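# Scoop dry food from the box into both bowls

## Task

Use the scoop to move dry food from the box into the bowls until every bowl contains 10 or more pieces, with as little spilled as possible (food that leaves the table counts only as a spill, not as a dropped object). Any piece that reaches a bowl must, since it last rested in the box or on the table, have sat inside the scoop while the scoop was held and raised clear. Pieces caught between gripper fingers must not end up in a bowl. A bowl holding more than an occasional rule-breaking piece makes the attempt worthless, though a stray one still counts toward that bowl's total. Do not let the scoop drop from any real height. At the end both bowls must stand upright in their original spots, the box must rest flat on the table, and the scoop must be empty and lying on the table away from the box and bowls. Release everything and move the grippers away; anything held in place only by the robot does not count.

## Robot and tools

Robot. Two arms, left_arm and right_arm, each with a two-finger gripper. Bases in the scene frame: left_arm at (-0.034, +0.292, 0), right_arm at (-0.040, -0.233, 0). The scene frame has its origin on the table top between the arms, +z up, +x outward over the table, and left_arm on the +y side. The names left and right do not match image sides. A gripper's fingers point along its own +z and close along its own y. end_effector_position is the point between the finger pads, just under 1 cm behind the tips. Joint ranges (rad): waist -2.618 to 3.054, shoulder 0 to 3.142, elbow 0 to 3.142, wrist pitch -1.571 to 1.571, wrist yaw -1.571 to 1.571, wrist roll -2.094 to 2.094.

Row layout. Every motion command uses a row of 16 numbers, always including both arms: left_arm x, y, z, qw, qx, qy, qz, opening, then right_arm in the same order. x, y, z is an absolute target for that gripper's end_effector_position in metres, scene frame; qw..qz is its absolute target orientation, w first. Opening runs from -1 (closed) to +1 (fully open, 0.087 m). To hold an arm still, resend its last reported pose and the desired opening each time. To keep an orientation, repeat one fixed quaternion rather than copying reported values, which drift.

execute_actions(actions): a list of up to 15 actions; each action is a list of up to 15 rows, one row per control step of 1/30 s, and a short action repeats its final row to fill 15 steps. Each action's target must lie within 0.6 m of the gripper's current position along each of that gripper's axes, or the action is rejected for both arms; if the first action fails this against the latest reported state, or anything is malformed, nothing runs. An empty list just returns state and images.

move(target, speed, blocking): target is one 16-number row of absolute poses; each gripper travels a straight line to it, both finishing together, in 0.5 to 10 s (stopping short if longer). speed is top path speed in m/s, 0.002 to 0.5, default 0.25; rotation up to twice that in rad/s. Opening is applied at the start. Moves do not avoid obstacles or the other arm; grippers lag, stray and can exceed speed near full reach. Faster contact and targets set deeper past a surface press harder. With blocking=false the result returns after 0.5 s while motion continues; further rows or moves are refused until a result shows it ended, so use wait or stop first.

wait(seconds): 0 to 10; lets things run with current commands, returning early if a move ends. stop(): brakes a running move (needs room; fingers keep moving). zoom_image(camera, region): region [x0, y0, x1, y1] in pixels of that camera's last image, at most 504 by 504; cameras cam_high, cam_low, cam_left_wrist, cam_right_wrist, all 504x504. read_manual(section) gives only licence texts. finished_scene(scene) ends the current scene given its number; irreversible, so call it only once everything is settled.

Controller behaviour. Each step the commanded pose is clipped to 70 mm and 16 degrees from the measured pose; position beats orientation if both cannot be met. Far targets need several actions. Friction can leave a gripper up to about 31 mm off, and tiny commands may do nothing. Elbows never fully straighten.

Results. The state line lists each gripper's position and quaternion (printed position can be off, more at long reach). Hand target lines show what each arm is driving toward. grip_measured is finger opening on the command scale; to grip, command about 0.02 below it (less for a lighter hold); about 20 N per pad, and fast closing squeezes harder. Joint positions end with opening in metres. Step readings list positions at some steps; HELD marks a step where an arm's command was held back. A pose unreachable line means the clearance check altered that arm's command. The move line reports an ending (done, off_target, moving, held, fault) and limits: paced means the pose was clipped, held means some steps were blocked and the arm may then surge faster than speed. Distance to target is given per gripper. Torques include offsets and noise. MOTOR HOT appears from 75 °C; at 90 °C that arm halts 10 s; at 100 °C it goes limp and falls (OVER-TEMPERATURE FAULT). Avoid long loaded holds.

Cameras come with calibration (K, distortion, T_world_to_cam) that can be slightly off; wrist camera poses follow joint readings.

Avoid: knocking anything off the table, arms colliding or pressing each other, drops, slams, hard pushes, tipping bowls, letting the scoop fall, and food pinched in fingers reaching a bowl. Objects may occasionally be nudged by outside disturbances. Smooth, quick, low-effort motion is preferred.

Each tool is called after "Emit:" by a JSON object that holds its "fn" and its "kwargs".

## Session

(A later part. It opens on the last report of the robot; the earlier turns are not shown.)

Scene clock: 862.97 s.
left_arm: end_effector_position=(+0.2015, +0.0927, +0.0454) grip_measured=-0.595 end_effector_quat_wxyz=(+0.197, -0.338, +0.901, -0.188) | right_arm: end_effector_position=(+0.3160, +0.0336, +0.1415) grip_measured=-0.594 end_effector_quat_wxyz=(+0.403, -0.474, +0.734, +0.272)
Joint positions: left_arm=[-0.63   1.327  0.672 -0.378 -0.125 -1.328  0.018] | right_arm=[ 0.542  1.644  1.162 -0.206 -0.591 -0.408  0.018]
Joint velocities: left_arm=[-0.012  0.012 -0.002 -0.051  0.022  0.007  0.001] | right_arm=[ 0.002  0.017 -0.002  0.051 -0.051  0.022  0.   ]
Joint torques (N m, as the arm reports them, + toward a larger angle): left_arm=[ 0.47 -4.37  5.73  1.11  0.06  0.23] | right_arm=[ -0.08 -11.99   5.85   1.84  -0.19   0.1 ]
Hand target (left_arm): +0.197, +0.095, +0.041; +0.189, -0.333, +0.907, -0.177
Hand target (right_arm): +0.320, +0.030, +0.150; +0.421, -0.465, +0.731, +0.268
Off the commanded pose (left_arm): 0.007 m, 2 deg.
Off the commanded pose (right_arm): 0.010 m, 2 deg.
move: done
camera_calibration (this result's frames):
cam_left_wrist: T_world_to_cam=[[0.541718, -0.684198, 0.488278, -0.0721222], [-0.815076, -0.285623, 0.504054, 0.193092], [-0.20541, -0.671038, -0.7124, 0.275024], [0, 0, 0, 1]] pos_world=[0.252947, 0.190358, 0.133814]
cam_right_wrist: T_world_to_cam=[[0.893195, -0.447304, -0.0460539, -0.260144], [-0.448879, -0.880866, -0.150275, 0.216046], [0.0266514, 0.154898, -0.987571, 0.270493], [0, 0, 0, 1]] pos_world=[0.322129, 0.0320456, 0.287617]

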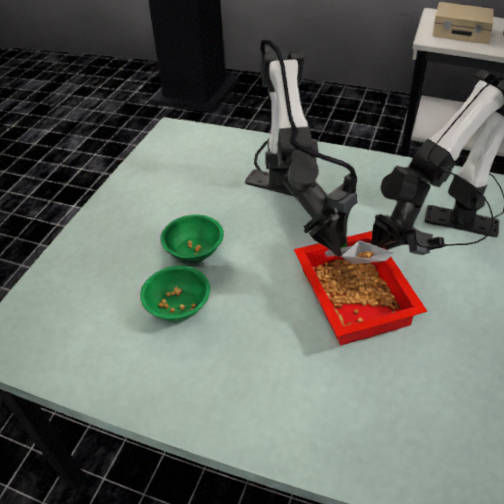

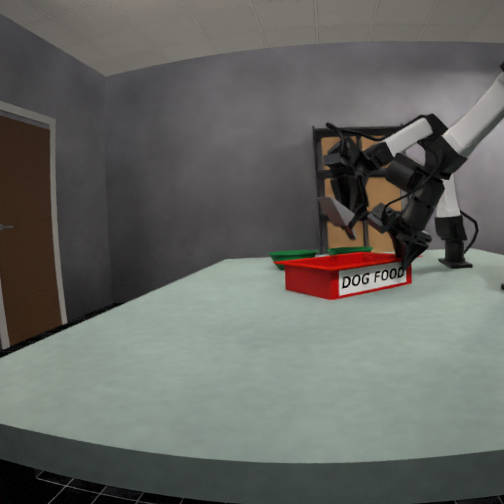

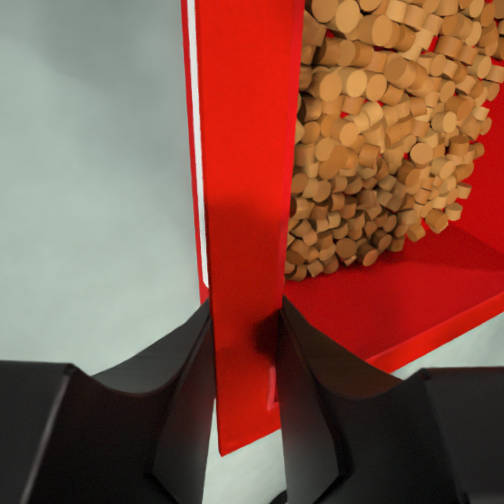

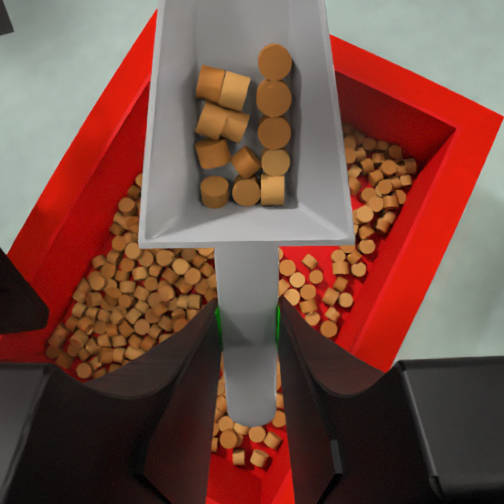

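Emit:
{"fn": "move", "kwargs": {"target": [0.2015,0.0927,0.0454,0.1888,-0.3328,0.9068,-0.1767,-0.1,0.200,-0.309,0.15,0.4499,0.1996,0.8643,-0.1039,-0.7], "speed": 0.15}}

Emit:
{"fn": "move", "kwargs": {"target": [0.17,0.135,0.15,0.1888,-0.3328,0.9068,-0.1767,-0.1,0.198,-0.307,0.135,-0.0850,0.2241,0.9707,0.0196,-0.7], "speed": 0.15}}

Scene clock: 878.33 s.
left_arm: end_effector_position=(+0.1970, +0.0961, +0.0424) grip_measured=-0.100 end_effector_quat_wxyz=(+0.191, -0.335, +0.906, -0.177) | right_arm: end_effector_position=(+0.2082, -0.3064, +0.1463) grip_measured=-0.594 end_effector_quat_wxyz=(+0.438, +0.185, +0.874, -0.101)
Joint positions: left_arm=[-0.63   1.327  0.672 -0.402 -0.125 -1.318  0.039] | right_arm=[-0.075  0.798  0.665 -0.522  0.217  0.146  0.018]
Joint velocities: left_arm=[ 0.002 -0.002 -0.007 -0.037 -0.007 -0.051  0.   ] | right_arm=[ 0.007  0.002  0.007 -0.051 -0.051  0.022  0.   ]
Joint torques (N m, as the arm reports them, + toward a larger angle): left_arm=[ 0.93 -3.26  7.81  1.15  0.08  0.18] | right_arm=[ 0.06 -3.18  6.58  1.76  0.2   0.11]
Hand target (left_arm): +0.201, +0.093, +0.045; +0.189, -0.333, +0.907, -0.177
Hand target (right_arm): +0.206, -0.311, +0.149; +0.448, +0.198, +0.865, -0.107
Off the commanded pose (left_arm): 0.006 m, 0 deg.
Off the commanded pose (right_arm): 0.009 m, 2 deg.
move: done
camera_calibration (this result's frames):
cam_left_wrist: T_world_to_cam=[[0.544451, -0.697304, 0.466197, -0.0642455], [-0.808639, -0.288658, 0.51262, 0.190612], [-0.22288, -0.656082, -0.721027, 0.276679], [0, 0, 0, 1]] pos_world=[0.250781, 0.191747, 0.131733]
cam_right_wrist: T_world_to_cam=[[-0.458567, -0.888608, -0.00954674, -0.174769], [-0.886161, 0.458057, -0.0700222, 0.358474], [0.0665952, -0.0236499, -0.9975, 0.269159], [0, 0, 0, 1]] pos_world=[0.219597, -0.313137, 0.291919]

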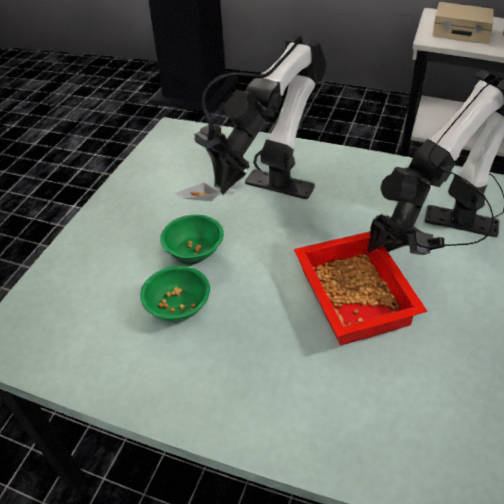

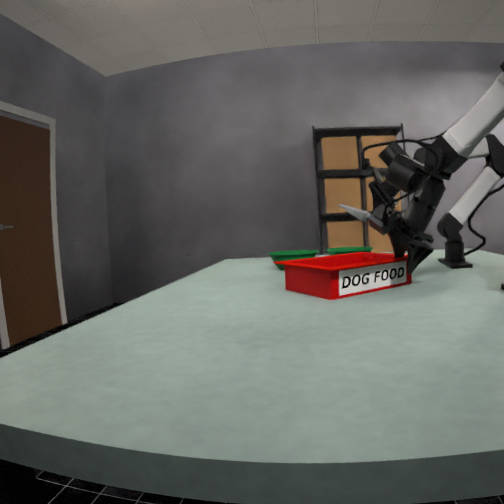

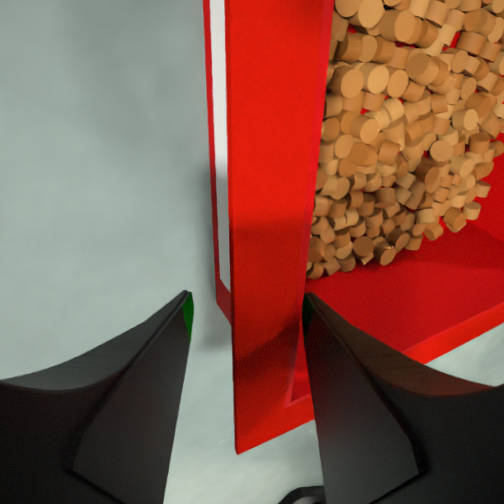

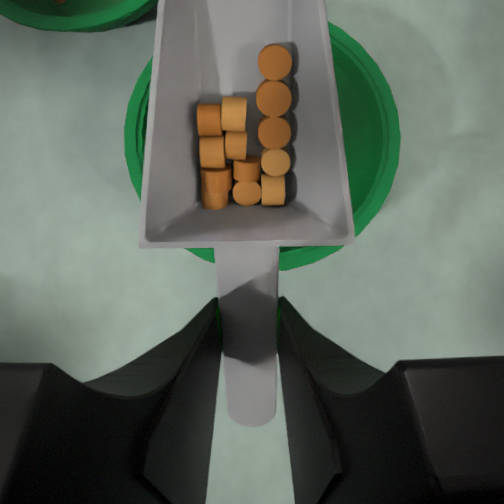

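Scene clock: 882.53 s.
left_arm: end_effector_position=(+0.1686, +0.1336, +0.1381) grip_measured=-0.100 end_effector_quat_wxyz=(+0.182, -0.333, +0.910, -0.165) | right_arm: end_effector_position=(+0.1950, -0.3051, +0.1302) grip_measured=-0.594 end_effector_quat_wxyz=(-0.086, +0.222, +0.971, +0.014)
Joint positions: left_arm=[-0.557  1.089  0.927 -0.919 -0.088 -1.25   0.039] | right_arm=[-0.236  1.791  1.541 -1.496 -0.01   0.122  0.018]
Joint velocities: left_arm=[-0.007 -0.037  0.002 -0.051 -0.022 -0.007 -0.   ] | right_arm=[ 0.002 -0.002 -0.007 -0.022 -0.007 -0.037  0.   ]
Joint torques (N m, as the arm reports them, + toward a larger angle): left_arm=[ 1.31 -4.72  7.76  1.2   0.16  0.13] | right_arm=[-0.13 -8.74  8.18 -0.04 -0.16 -0.09]
Hand target (left_arm): +0.170, +0.134, +0.150; +0.189, -0.333, +0.907, -0.177
Hand target (right_arm): +0.198, -0.307, +0.134; -0.084, +0.222, +0.971, +0.021
Off the commanded pose (left_arm): 0.012 m, 2 deg.
Off the commanded pose (right_arm): 0.006 m, 1 deg.
move: off_target (left_arm)
camera_calibration (this result's frames):
cam_left_wrist: T_world_to_cam=[[0.552888, -0.708363, 0.43879, -0.0633878], [-0.796454, -0.29449, 0.528144, 0.125927], [-0.244898, -0.64148, -0.726999, 0.366506], [0, 0, 0, 1]] pos_world=[0.225098, 0.227289, 0.227756]
cam_right_wrist: T_world_to_cam=[[-0.47153, -0.880632, 0.0463242, -0.182189], [-0.429908, 0.275423, 0.859838, 0.0792805], [-0.76996, 0.385524, -0.508461, 0.478274], [0, 0, 0, 1]] pos_world=[0.316427, -0.366663, 0.183455]

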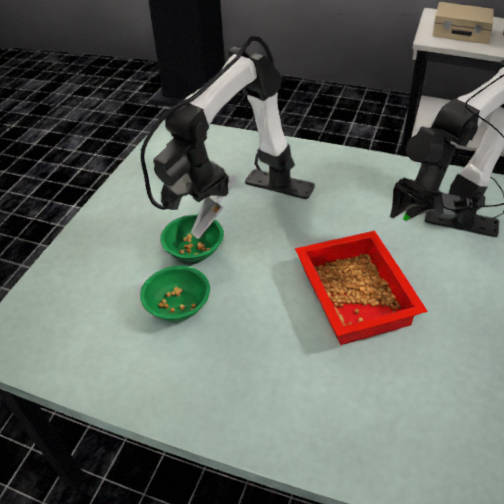

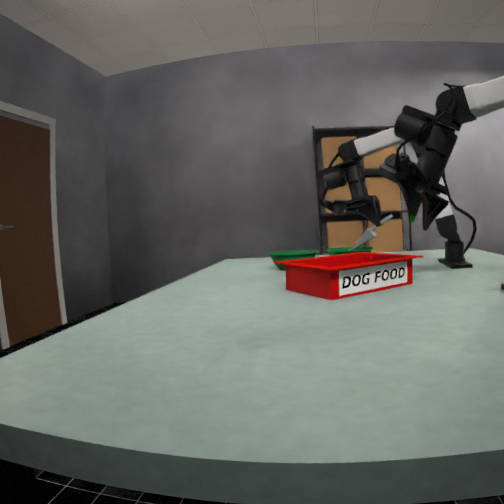

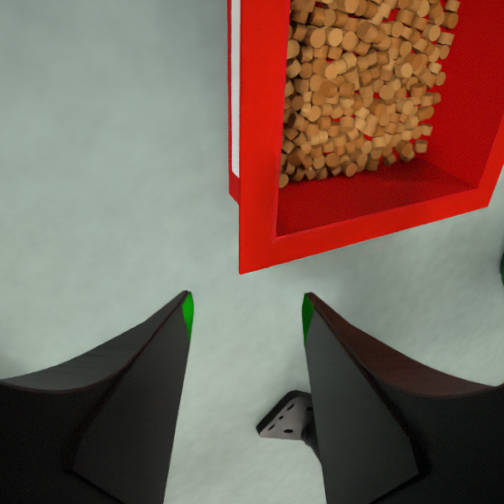

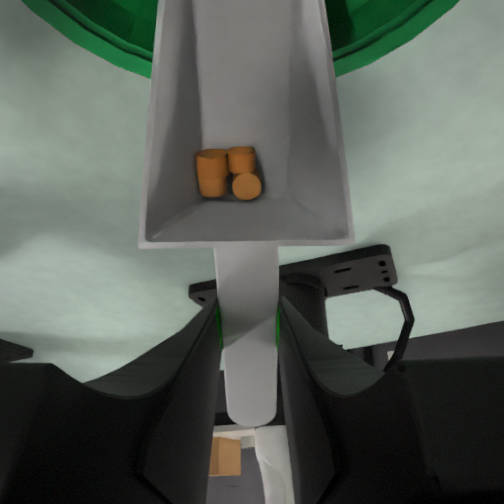

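Emit:
{"fn": "move", "kwargs": {"target": [0.17,0.135,0.15,0.1888,-0.3328,0.9068,-0.1767,-0.1,0.200,-0.308,0.13,-0.1356,0.2228,0.9649,0.0313,-0.7], "speed": 0.1}}

Scene clock: 901.10 s.
left_arm: end_effector_position=(+0.1686, +0.1349, +0.1378) grip_measured=-0.100 end_effector_quat_wxyz=(+0.181, -0.333, +0.911, -0.163) | right_arm: end_effector_position=(+0.1974, -0.3061, +0.1258) grip_measured=-0.594 end_effector_quat_wxyz=(-0.118, +0.223, +0.967, +0.022)
Joint positions: left_arm=[-0.552  1.089  0.927 -0.922 -0.087 -1.246  0.039] | right_arm=[-0.243  1.862  1.589 -1.538 -0.019  0.118  0.018]
Joint velocities: left_arm=[-0.012 -0.012  0.017 -0.051  0.007 -0.007 -0.   ] | right_arm=[-0.007 -0.002 -0.007  0.051 -0.037 -0.022  0.   ]
Joint torques (N m, as the arm reports them, + toward a larger angle): left_arm=[ 1.39 -4.9   7.54  1.12  0.06  0.2 ] | right_arm=[ 0.02 -9.23  8.01 -0.16 -0.12 -0.06]
Hand target (left_arm): +0.170, +0.135, +0.150; +0.189, -0.333, +0.907, -0.177
Hand target (right_arm): +0.200, -0.308, +0.129; -0.118, +0.224, +0.967, +0.030
Off the commanded pose (left_arm): 0.012 m, 2 deg.
Off the commanded pose (right_arm): 0.005 m, 2 deg.
joint sent to its limit (right arm) — the command would take joint 4 (wrist pitch) past its lower limit, so that joint was sent only as far as its limit.
move: off_target (left_arm)
camera_calibration (this result's frames):
cam_left_wrist: T_world_to_cam=[[0.554709, -0.708853, 0.435689, -0.0620898], [-0.79485, -0.296644, 0.529354, 0.126355], [-0.24599, -0.639945, -0.727983, 0.367201], [0, 0, 0, 1]] pos_world=[0.225203, 0.228459, 0.227482]
cam_right_wrist: T_world_to_cam=[[-0.472777, -0.879888, 0.0477421, -0.181381], [-0.377312, 0.251102, 0.891394, 0.0625844], [-0.796315, 0.403417, -0.450707, 0.481653], [0, 0, 0, 1]] pos_world=[0.321409, -0.369617, 0.169956]

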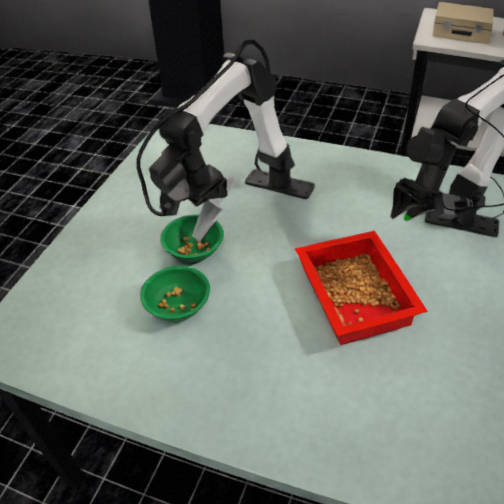

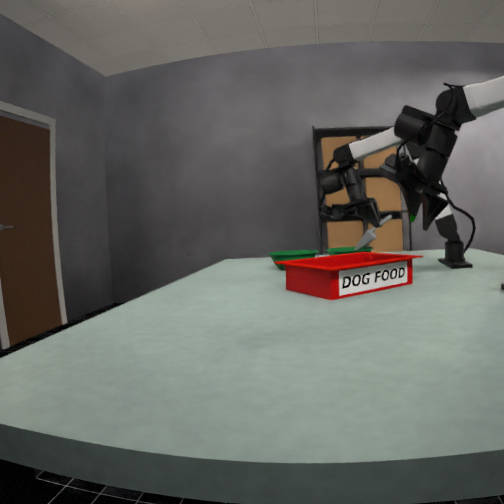

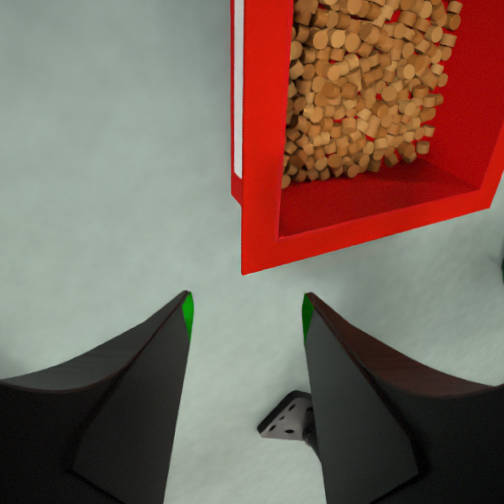

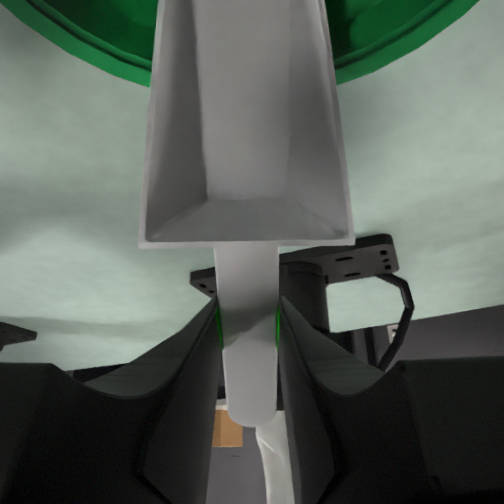

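Emit:
{"fn": "move", "kwargs": {"target": [0.17,0.135,0.15,0.1888,-0.3328,0.9068,-0.1767,-0.1,0.21,-0.30,0.18,0.2026,0.2201,0.9531,-0.0468,-0.7], "speed": 0.2}}

Emit:
{"fn": "move", "kwargs": {"target": [0.17,0.135,0.15,0.1888,-0.3328,0.9068,-0.1767,-0.1,0.40,-0.145,0.08,0.2071,-0.0853,0.9744,0.0181,-0.7], "speed": 0.2}}

Emit:
{"fn": "move", "kwargs": {"target": [0.17,0.135,0.15,0.1888,-0.3328,0.9068,-0.1767,-0.1,0.40,-0.145,0.022,0.2071,-0.0853,0.9744,0.0181,-0.7], "speed": 0.06}}

Emit:
{"fn": "zoom_image", "kwargs": {"camera": "cam_high", "region": [120, 190, 320, 350]}}

Scene clock: 921.47 s.
left_arm: end_effector_position=(+0.1684, +0.1349, +0.1377) grip_measured=-0.100 end_effector_quat_wxyz=(+0.181, -0.333, +0.911, -0.163) | right_arm: end_effector_position=(+0.2090, -0.3006, +0.1800) grip_measured=-0.594 end_effector_quat_wxyz=(+0.189, +0.220, +0.956, -0.043)
Joint positions: left_arm=[-0.552  1.089  0.927 -0.922 -0.086 -1.245  0.039] | right_arm=[-0.154  1.33   1.318 -1.176  0.078  0.194  0.018]
Joint velocities: left_arm=[ 0.012 -0.017 -0.017  0.095 -0.037  0.037  0.002] | right_arm=[-0.012  0.007  0.017  0.007 -0.007 -0.051 -0.001]
Joint torques (N m, as the arm reports them, + toward a larger angle): left_arm=[ 1.56 -4.89  7.41  1.15  0.15  0.18] | right_arm=[ 1.72 -7.37  4.96  1.24  0.17  0.07]
Hand target (left_arm): +0.170, +0.135, +0.150; +0.189, -0.333, +0.907, -0.177
Hand target (right_arm): +0.211, -0.300, +0.181; +0.202, +0.221, +0.953, -0.048
Off the commanded pose (left_arm): 0.012 m, 2 deg.
Off the commanded pose (right_arm): 0.001 m, 2 deg.
move: off_target (left_arm)
camera_calibration (this result's frames):
cam_left_wrist: T_world_to_cam=[[0.554219, -0.70941, 0.435406, -0.0618104], [-0.794864, -0.29581, 0.529799, 0.126055], [-0.247047, -0.639714, -0.727828, 0.367232], [0, 0, 0, 1]] pos_world=[0.225177, 0.228363, 0.22741]
cam_right_wrist: T_world_to_cam=[[-0.486444, -0.873694, 0.00561643, -0.161359], [-0.776502, 0.43526, 0.455624, 0.234525], [-0.40052, 0.217275, -0.890155, 0.453547], [0, 0, 0, 1]] pos_world=[0.285272, -0.341602, 0.297778]

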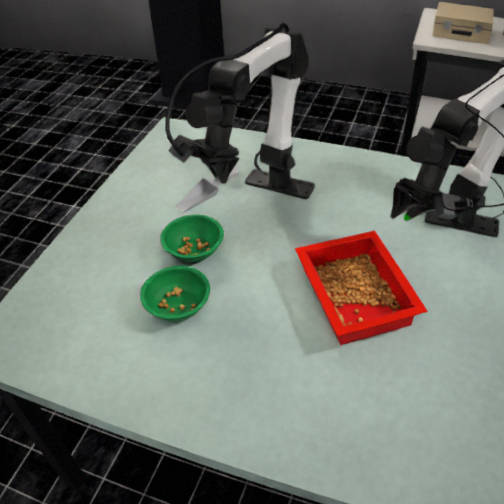

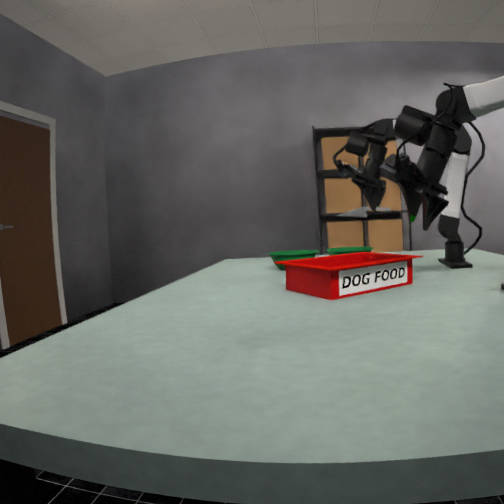

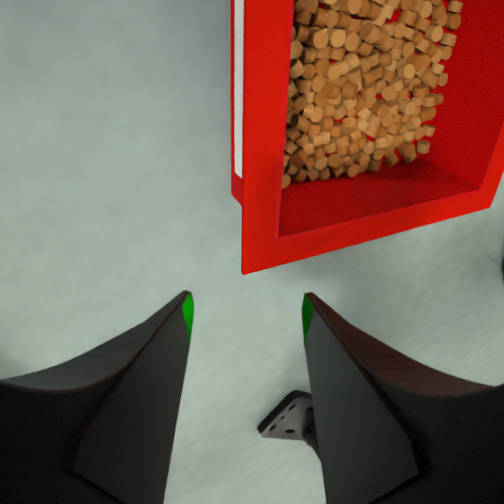

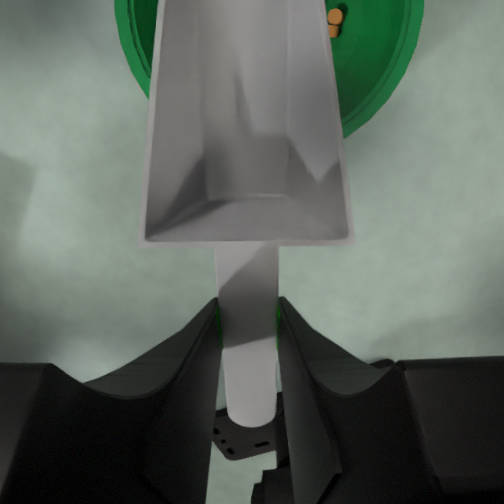

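Scene clock: 923.57 s.
left_arm: end_effector_position=(+0.1684, +0.1349, +0.1377) grip_measured=-0.100 end_effector_quat_wxyz=(+0.181, -0.333, +0.911, -0.163) | right_arm: end_effector_position=(+0.3851, -0.1483, +0.0724) grip_measured=-0.594 end_effector_quat_wxyz=(+0.188, -0.076, +0.979, +0.011)
Joint positions: left_arm=[-0.552  1.089  0.927 -0.922 -0.086 -1.245  0.039] | right_arm=[ 0.292  2.001  1.627 -0.819  0.023  0.043  0.018]
Joint velocities: left_arm=[ 0.002 -0.002  0.027  0.022  0.051 -0.037 -0.   ] | right_arm=[-0.002  0.017 -0.007 -0.007 -0.022 -0.051 -0.001]
Joint torques (N m, as the arm reports them, + toward a larger angle): left_arm=[ 1.24 -4.78  7.74  1.17  0.12  0.13] | right_arm=[  1.33 -12.66   9.31   1.22  -0.17  -0.05]
Hand target (left_arm): +0.170, +0.135, +0.150; +0.189, -0.333, +0.907, -0.177
Hand target (right_arm): +0.396, -0.142, +0.081; +0.208, -0.085, +0.974, +0.019
Off the commanded pose (left_arm): 0.012 m, 2 deg.
Off the commanded pose (right_arm): 0.017 m, 3 deg.
move: off_target (left_arm, right_arm)
camera_calibration (this result's frames):
cam_left_wrist: T_world_to_cam=[[0.554219, -0.70941, 0.435406, -0.0618104], [-0.794864, -0.29581, 0.529799, 0.126055], [-0.247047, -0.639714, -0.727828, 0.367232], [0, 0, 0, 1]] pos_world=[0.225177, 0.228363, 0.22741]
cam_right_wrist: T_world_to_cam=[[0.0970689, -0.995192, 0.013023, -0.185265], [-0.881498, -0.0798895, 0.46538, 0.317293], [-0.462103, -0.0566537, -0.885015, 0.377931], [0, 0, 0, 1]] pos_world=[0.472319, -0.137614, 0.189225]

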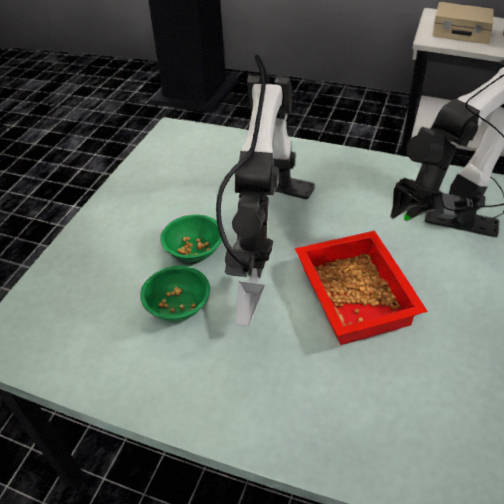

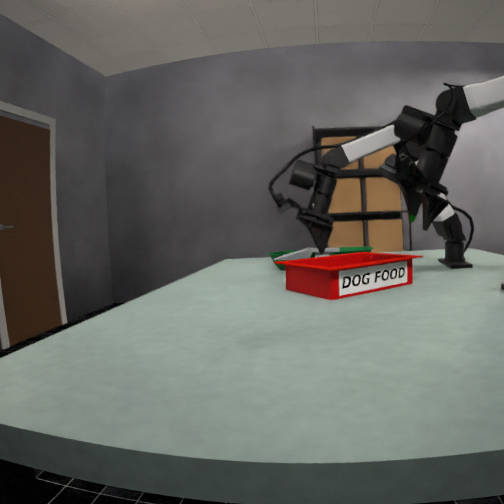

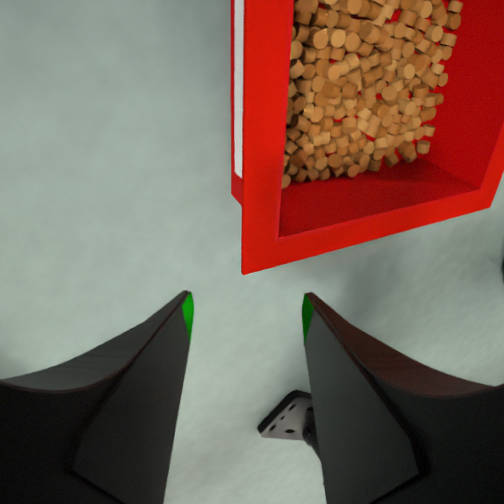

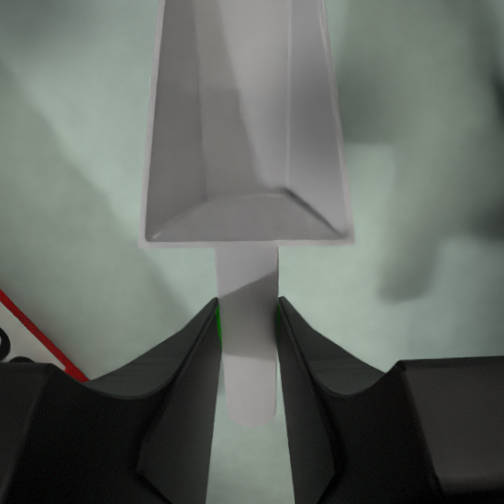

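Scene clock: 924.97 s.
left_arm: end_effector_position=(+0.1684, +0.1349, +0.1377) grip_measured=-0.100 end_effector_quat_wxyz=(+0.181, -0.333, +0.911, -0.163) | right_arm: end_effector_position=(+0.3997, -0.1454, +0.0289) grip_measured=-0.594 end_effector_quat_wxyz=(+0.207, -0.080, +0.975, +0.014)
Joint positions: left_arm=[-0.552  1.089  0.927 -0.922 -0.086 -1.245  0.039] | right_arm=[ 0.292  2.059  1.526 -0.62   0.022  0.033  0.018]
Joint velocities: left_arm=[-0.007 -0.002 -0.012 -0.022  0.007  0.022 -0.   ] | right_arm=[-0.012 -0.007  0.017 -0.022 -0.066 -0.007  0.   ]
Joint torques (N m, as the arm reports them, + toward a larger angle): left_arm=[ 1.37 -4.77  7.44  1.17  0.14  0.17] | right_arm=[  0.53 -12.74   5.2    1.34  -0.14  -0.07]
Hand target (left_arm): +0.170, +0.135, +0.150; +0.189, -0.333, +0.907, -0.177
Hand target (right_arm): +0.400, -0.145, +0.022; +0.207, -0.085, +0.974, +0.018
Off the commanded pose (left_arm): 0.012 m, 2 deg.
Off the commanded pose (right_arm): 0.007 m, 1 deg.
move: off_target (left_arm)
camera_calibration (this result's frames):
cam_left_wrist: T_world_to_cam=[[0.554219, -0.70941, 0.435406, -0.0618104], [-0.794864, -0.29581, 0.529799, 0.126055], [-0.247047, -0.639714, -0.727828, 0.367232], [0, 0, 0, 1]] pos_world=[0.225177, 0.228363, 0.22741]
cam_right_wrist: T_world_to_cam=[[0.106273, -0.99427, 0.0115034, -0.186786], [-0.89819, -0.0910274, 0.43008, 0.356736], [-0.426568, -0.0560381, -0.902718, 0.332739], [0, 0, 0, 1]] pos_world=[0.482203, -0.134597, 0.149093]

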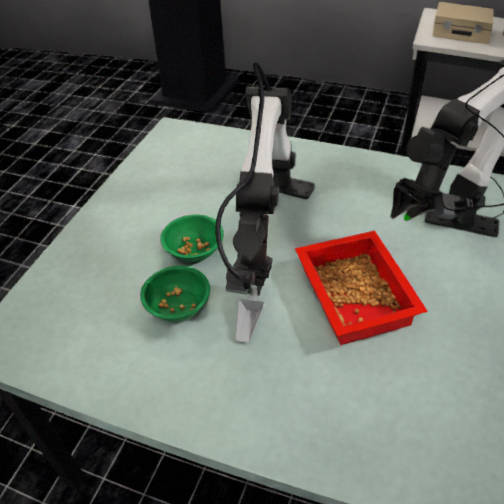

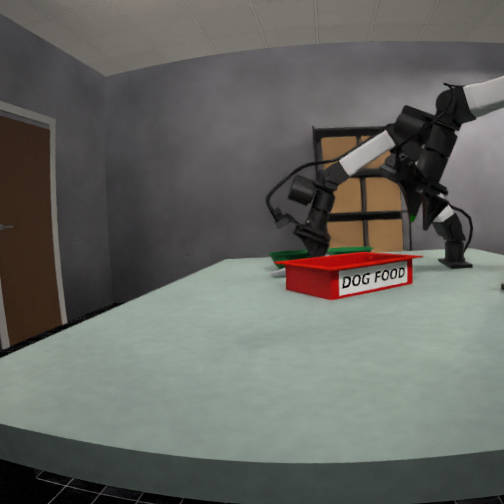

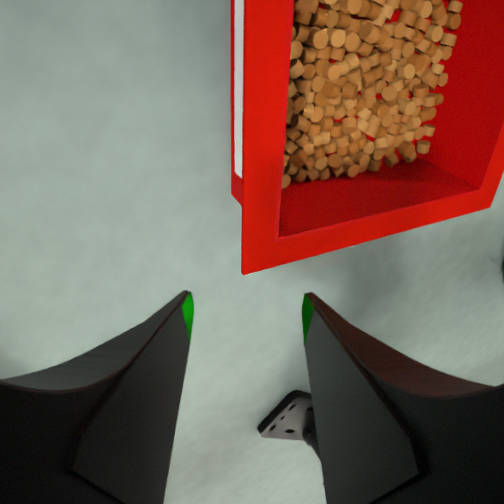

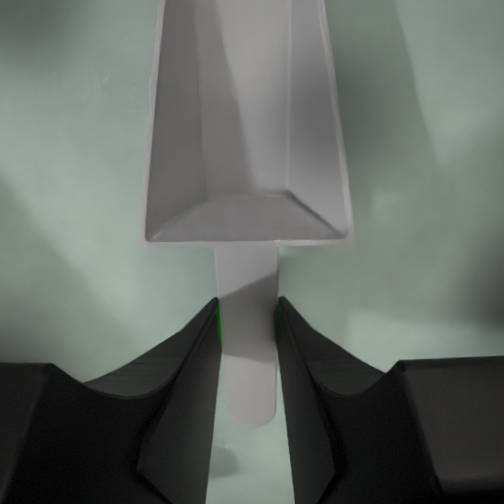

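Region (120, 190, 320, 350) of cam_high's 504x504 image, scaled by 2.520, with more detail than that image has; it fills the top 403 rows of this view, and the rest is white.

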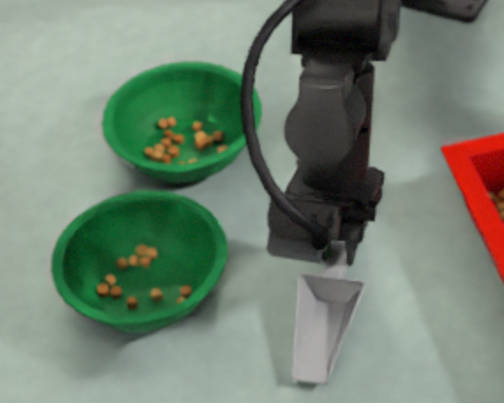

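Both bowls hold enough food: about 12 pieces in one and about 20 in the other. I'll lower the scoop a little, release it and move clear.

Emit:
{"fn": "move", "kwargs": {"target": [0.17,0.135,0.15,0.1888,-0.3328,0.9068,-0.1767,-0.1,0.40,-0.145,0.014,0.2071,-0.0853,0.9744,0.0181,-0.7], "speed": 0.04}}

Emit:
{"fn": "move", "kwargs": {"target": [0.17,0.135,0.15,0.1888,-0.3328,0.9068,-0.1767,-0.1,0.40,-0.145,0.020,0.2071,-0.0853,0.9744,0.0181,0.2], "speed": 0.04}}

Emit:
{"fn": "move", "kwargs": {"target": [0.16,0.20,0.20,0.1888,-0.3328,0.9068,-0.1767,-0.1,0.33,-0.16,0.16,0.2071,-0.0853,0.9744,0.0181,0.2], "speed": 0.15}}

Scene clock: 936.53 s.
left_arm: end_effector_position=(+0.1684, +0.1349, +0.1377) grip_measured=-0.100 end_effector_quat_wxyz=(+0.181, -0.333, +0.911, -0.163) | right_arm: end_effector_position=(+0.4033, -0.1445, +0.0271) grip_measured=-0.594 end_effector_quat_wxyz=(+0.216, -0.080, +0.973, +0.015)
Joint positions: left_arm=[-0.552  1.089  0.927 -0.922 -0.086 -1.245  0.039] | right_arm=[ 0.292  2.059  1.514 -0.589  0.021  0.032  0.018]
Joint velocities: left_arm=[-0.017  0.007 -0.012  0.007  0.007  0.007 -0.001] | right_arm=[-0.012 -0.002  0.012  0.081  0.007 -0.037  0.001]
Joint torques (N m, as the arm reports them, + toward a larger angle): left_arm=[ 1.28 -4.76  7.58  1.2   0.08  0.17] | right_arm=[  0.56 -12.02   4.78   1.31  -0.15  -0.07]
Hand target (left_arm): +0.170, +0.135, +0.150; +0.189, -0.333, +0.907, -0.177
Hand target (right_arm): +0.400, -0.145, +0.014; +0.207, -0.085, +0.974, +0.018
Off the commanded pose (left_arm): 0.012 m, 2 deg.
Off the commanded pose (right_arm): 0.014 m, 1 deg.
move: off_target (left_arm, right_arm)
camera_calibration (this result's frames):
cam_left_wrist: T_world_to_cam=[[0.554219, -0.70941, 0.435406, -0.0618104], [-0.794864, -0.29581, 0.529799, 0.126055], [-0.247047, -0.639714, -0.727828, 0.367232], [0, 0, 0, 1]] pos_world=[0.225177, 0.228363, 0.22741]
cam_right_wrist: T_world_to_cam=[[0.107248, -0.994191, 0.00901065, -0.186564], [-0.905736, -0.0939602, 0.413295, 0.363824], [-0.410048, -0.0524864, -0.910552, 0.326813], [0, 0, 0, 1]] pos_world=[0.483546, -0.134142, 0.148894]

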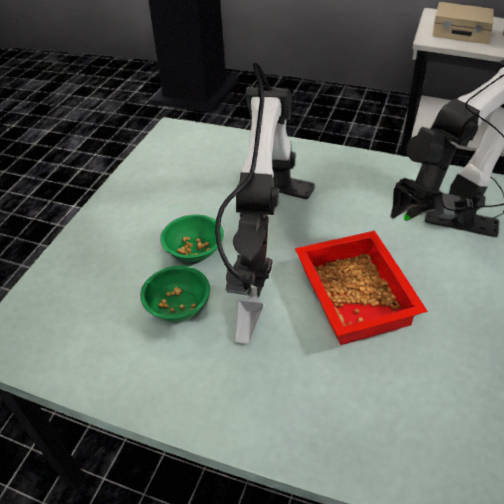

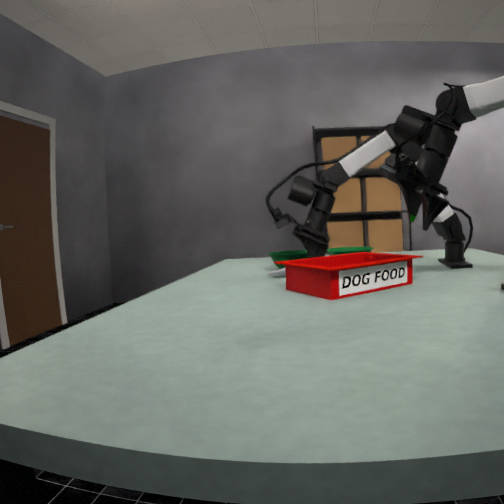

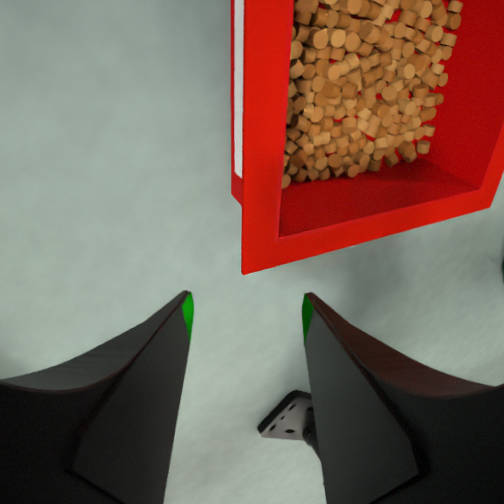

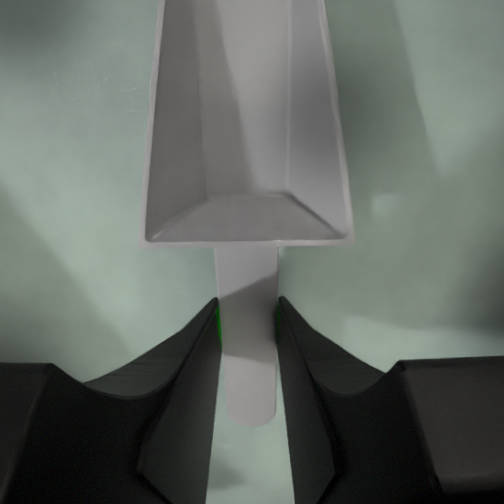

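Scene clock: 937.23 s.
left_arm: end_effector_position=(+0.1684, +0.1349, +0.1377) grip_measured=-0.100 end_effector_quat_wxyz=(+0.181, -0.333, +0.911, -0.163) | right_arm: end_effector_position=(+0.4033, -0.1445, +0.0271) grip_measured=+0.200 end_effector_quat_wxyz=(+0.216, -0.080, +0.973, +0.015)
Joint positions: left_arm=[-0.552  1.089  0.927 -0.922 -0.086 -1.245  0.039] | right_arm=[ 0.292  2.059  1.514 -0.589  0.021  0.032  0.052]
Joint velocities: left_arm=[-0.007 -0.012  0.002 -0.037  0.007 -0.037 -0.   ] | right_arm=[-0.012  0.007 -0.007 -0.007  0.007 -0.037 -0.001]
Joint torques (N m, as the arm reports them, + toward a larger angle): left_arm=[ 1.26 -4.67  7.55  1.15  0.14  0.18] | right_arm=[  0.54 -12.61   6.11   1.15  -0.15  -0.07]
Hand target (left_arm): +0.170, +0.135, +0.150; +0.189, -0.333, +0.907, -0.177
Hand target (right_arm): +0.400, -0.145, +0.020; +0.207, -0.085, +0.974, +0.018
Off the commanded pose (left_arm): 0.012 m, 2 deg.
Off the commanded pose (right_arm): 0.008 m, 1 deg.
move: off_target (left_arm)
camera_calibration (this result's frames):
cam_left_wrist: T_world_to_cam=[[0.554219, -0.70941, 0.435406, -0.0618104], [-0.794864, -0.29581, 0.529799, 0.126055], [-0.247047, -0.639714, -0.727828, 0.367232], [0, 0, 0, 1]] pos_world=[0.225177, 0.228363, 0.22741]
cam_right_wrist: T_world_to_cam=[[0.107248, -0.994191, 0.00901065, -0.186564], [-0.905736, -0.0939602, 0.413295, 0.363824], [-0.410048, -0.0524864, -0.910552, 0.326813], [0, 0, 0, 1]] pos_world=[0.483546, -0.134142, 0.148894]

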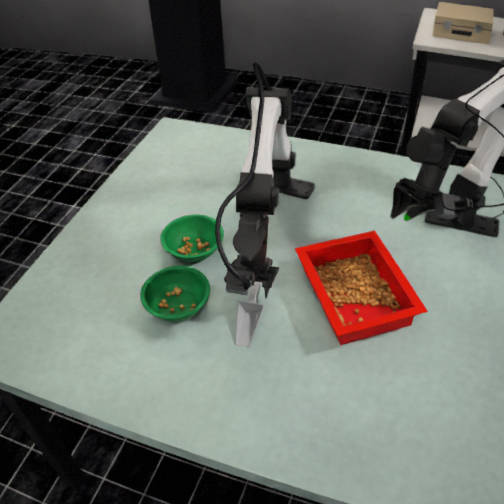

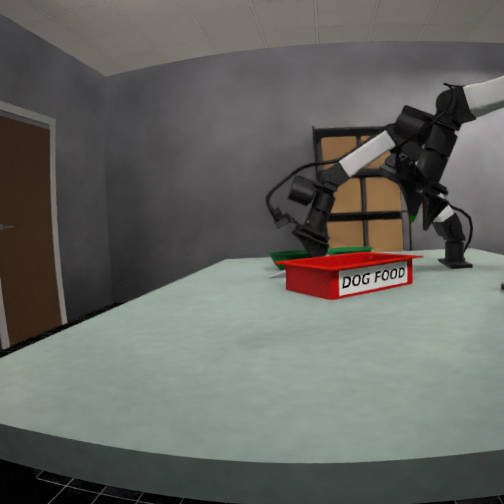

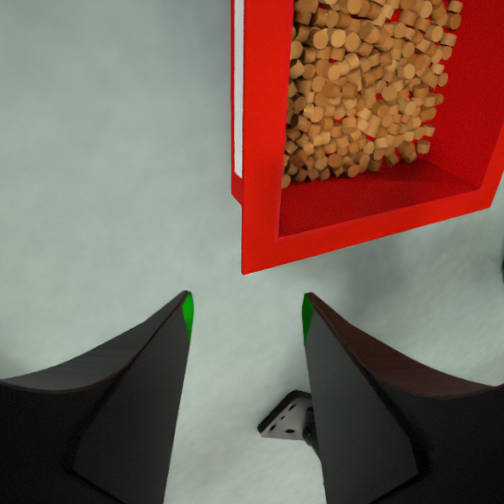

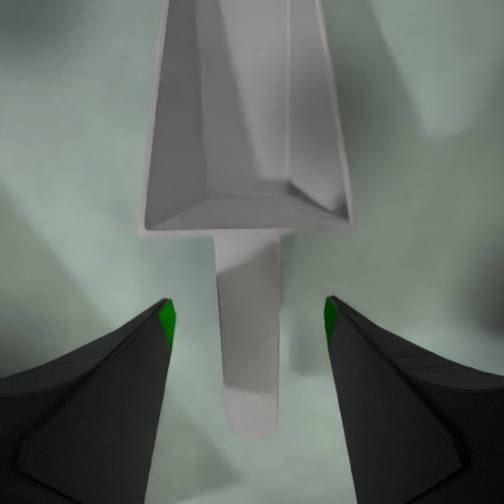

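Scene clock: 938.90 s.
left_arm: end_effector_position=(+0.1600, +0.1980, +0.1904) grip_measured=-0.100 end_effector_quat_wxyz=(+0.178, -0.335, +0.909, -0.170) | right_arm: end_effector_position=(+0.3275, -0.1600, +0.1479) grip_measured=+0.200 end_effector_quat_wxyz=(+0.194, -0.084, +0.977, +0.013)
Joint positions: left_arm=[-0.208  1.001  1.096 -1.176  0.088 -0.95   0.039] | right_arm=[ 0.292  1.75   1.594 -1.025  0.019  0.027  0.052]
Joint velocities: left_arm=[-0.002 -0.007  0.007 -0.007  0.022 -0.095  0.   ] | right_arm=[-0.002 -0.012  0.007  0.007 -0.007 -0.022 -0.   ]
Joint torques (N m, as the arm reports them, + toward a larger angle): left_arm=[ 1.23 -3.27  7.31  1.15  0.27  0.12] | right_arm=[ -0.03 -11.45   8.75   1.01  -0.16  -0.1 ]
Hand target (left_arm): +0.160, +0.199, +0.200; +0.188, -0.333, +0.907, -0.178
Hand target (right_arm): +0.331, -0.161, +0.160; +0.208, -0.085, +0.974, +0.018
Off the commanded pose (left_arm): 0.010 m, 2 deg.
Off the commanded pose (right_arm): 0.012 m, 2 deg.
move: off_target (right_arm)
camera_calibration (this result's frames):
cam_left_wrist: T_world_to_cam=[[0.555887, -0.702166, 0.444918, -0.0388242], [-0.793778, -0.289483, 0.534897, 0.107817], [-0.246791, -0.650509, -0.718285, 0.444141], [0, 0, 0, 1]] pos_world=[0.216775, 0.292868, 0.278622]
cam_right_wrist: T_world_to_cam=[[0.113588, -0.993428, 0.0141219, -0.197625], [-0.885584, -0.0947936, 0.454703, 0.230961], [-0.450376, -0.0641551, -0.890531, 0.413291], [0, 0, 0, 1]] pos_world=[0.413119, -0.147918, 0.26582]

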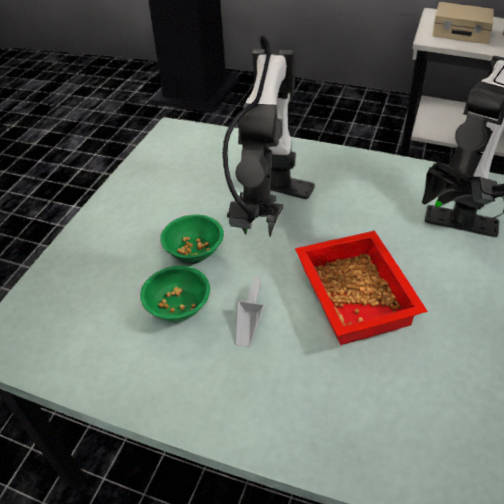

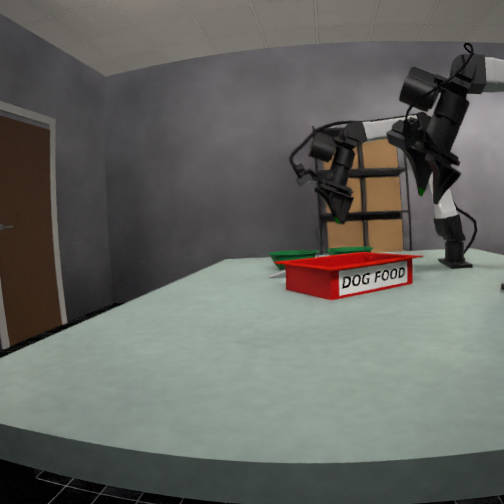

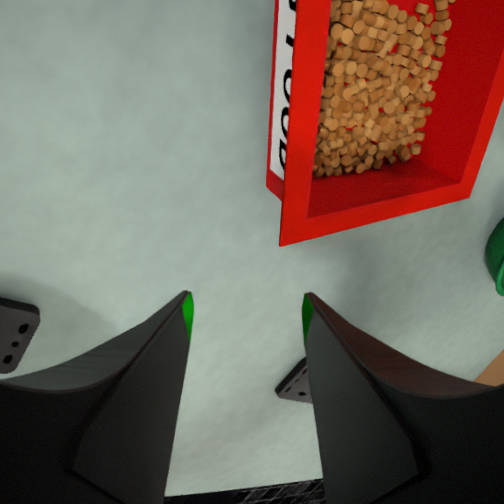

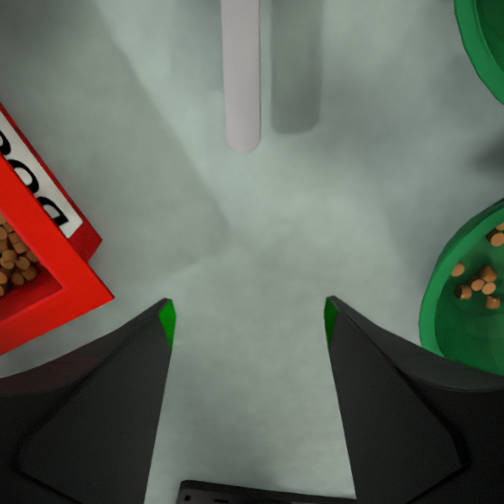

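Emit:
{"fn": "finished_scene", "kwargs": {"scene": 2}}

The scene is finished: the task was done.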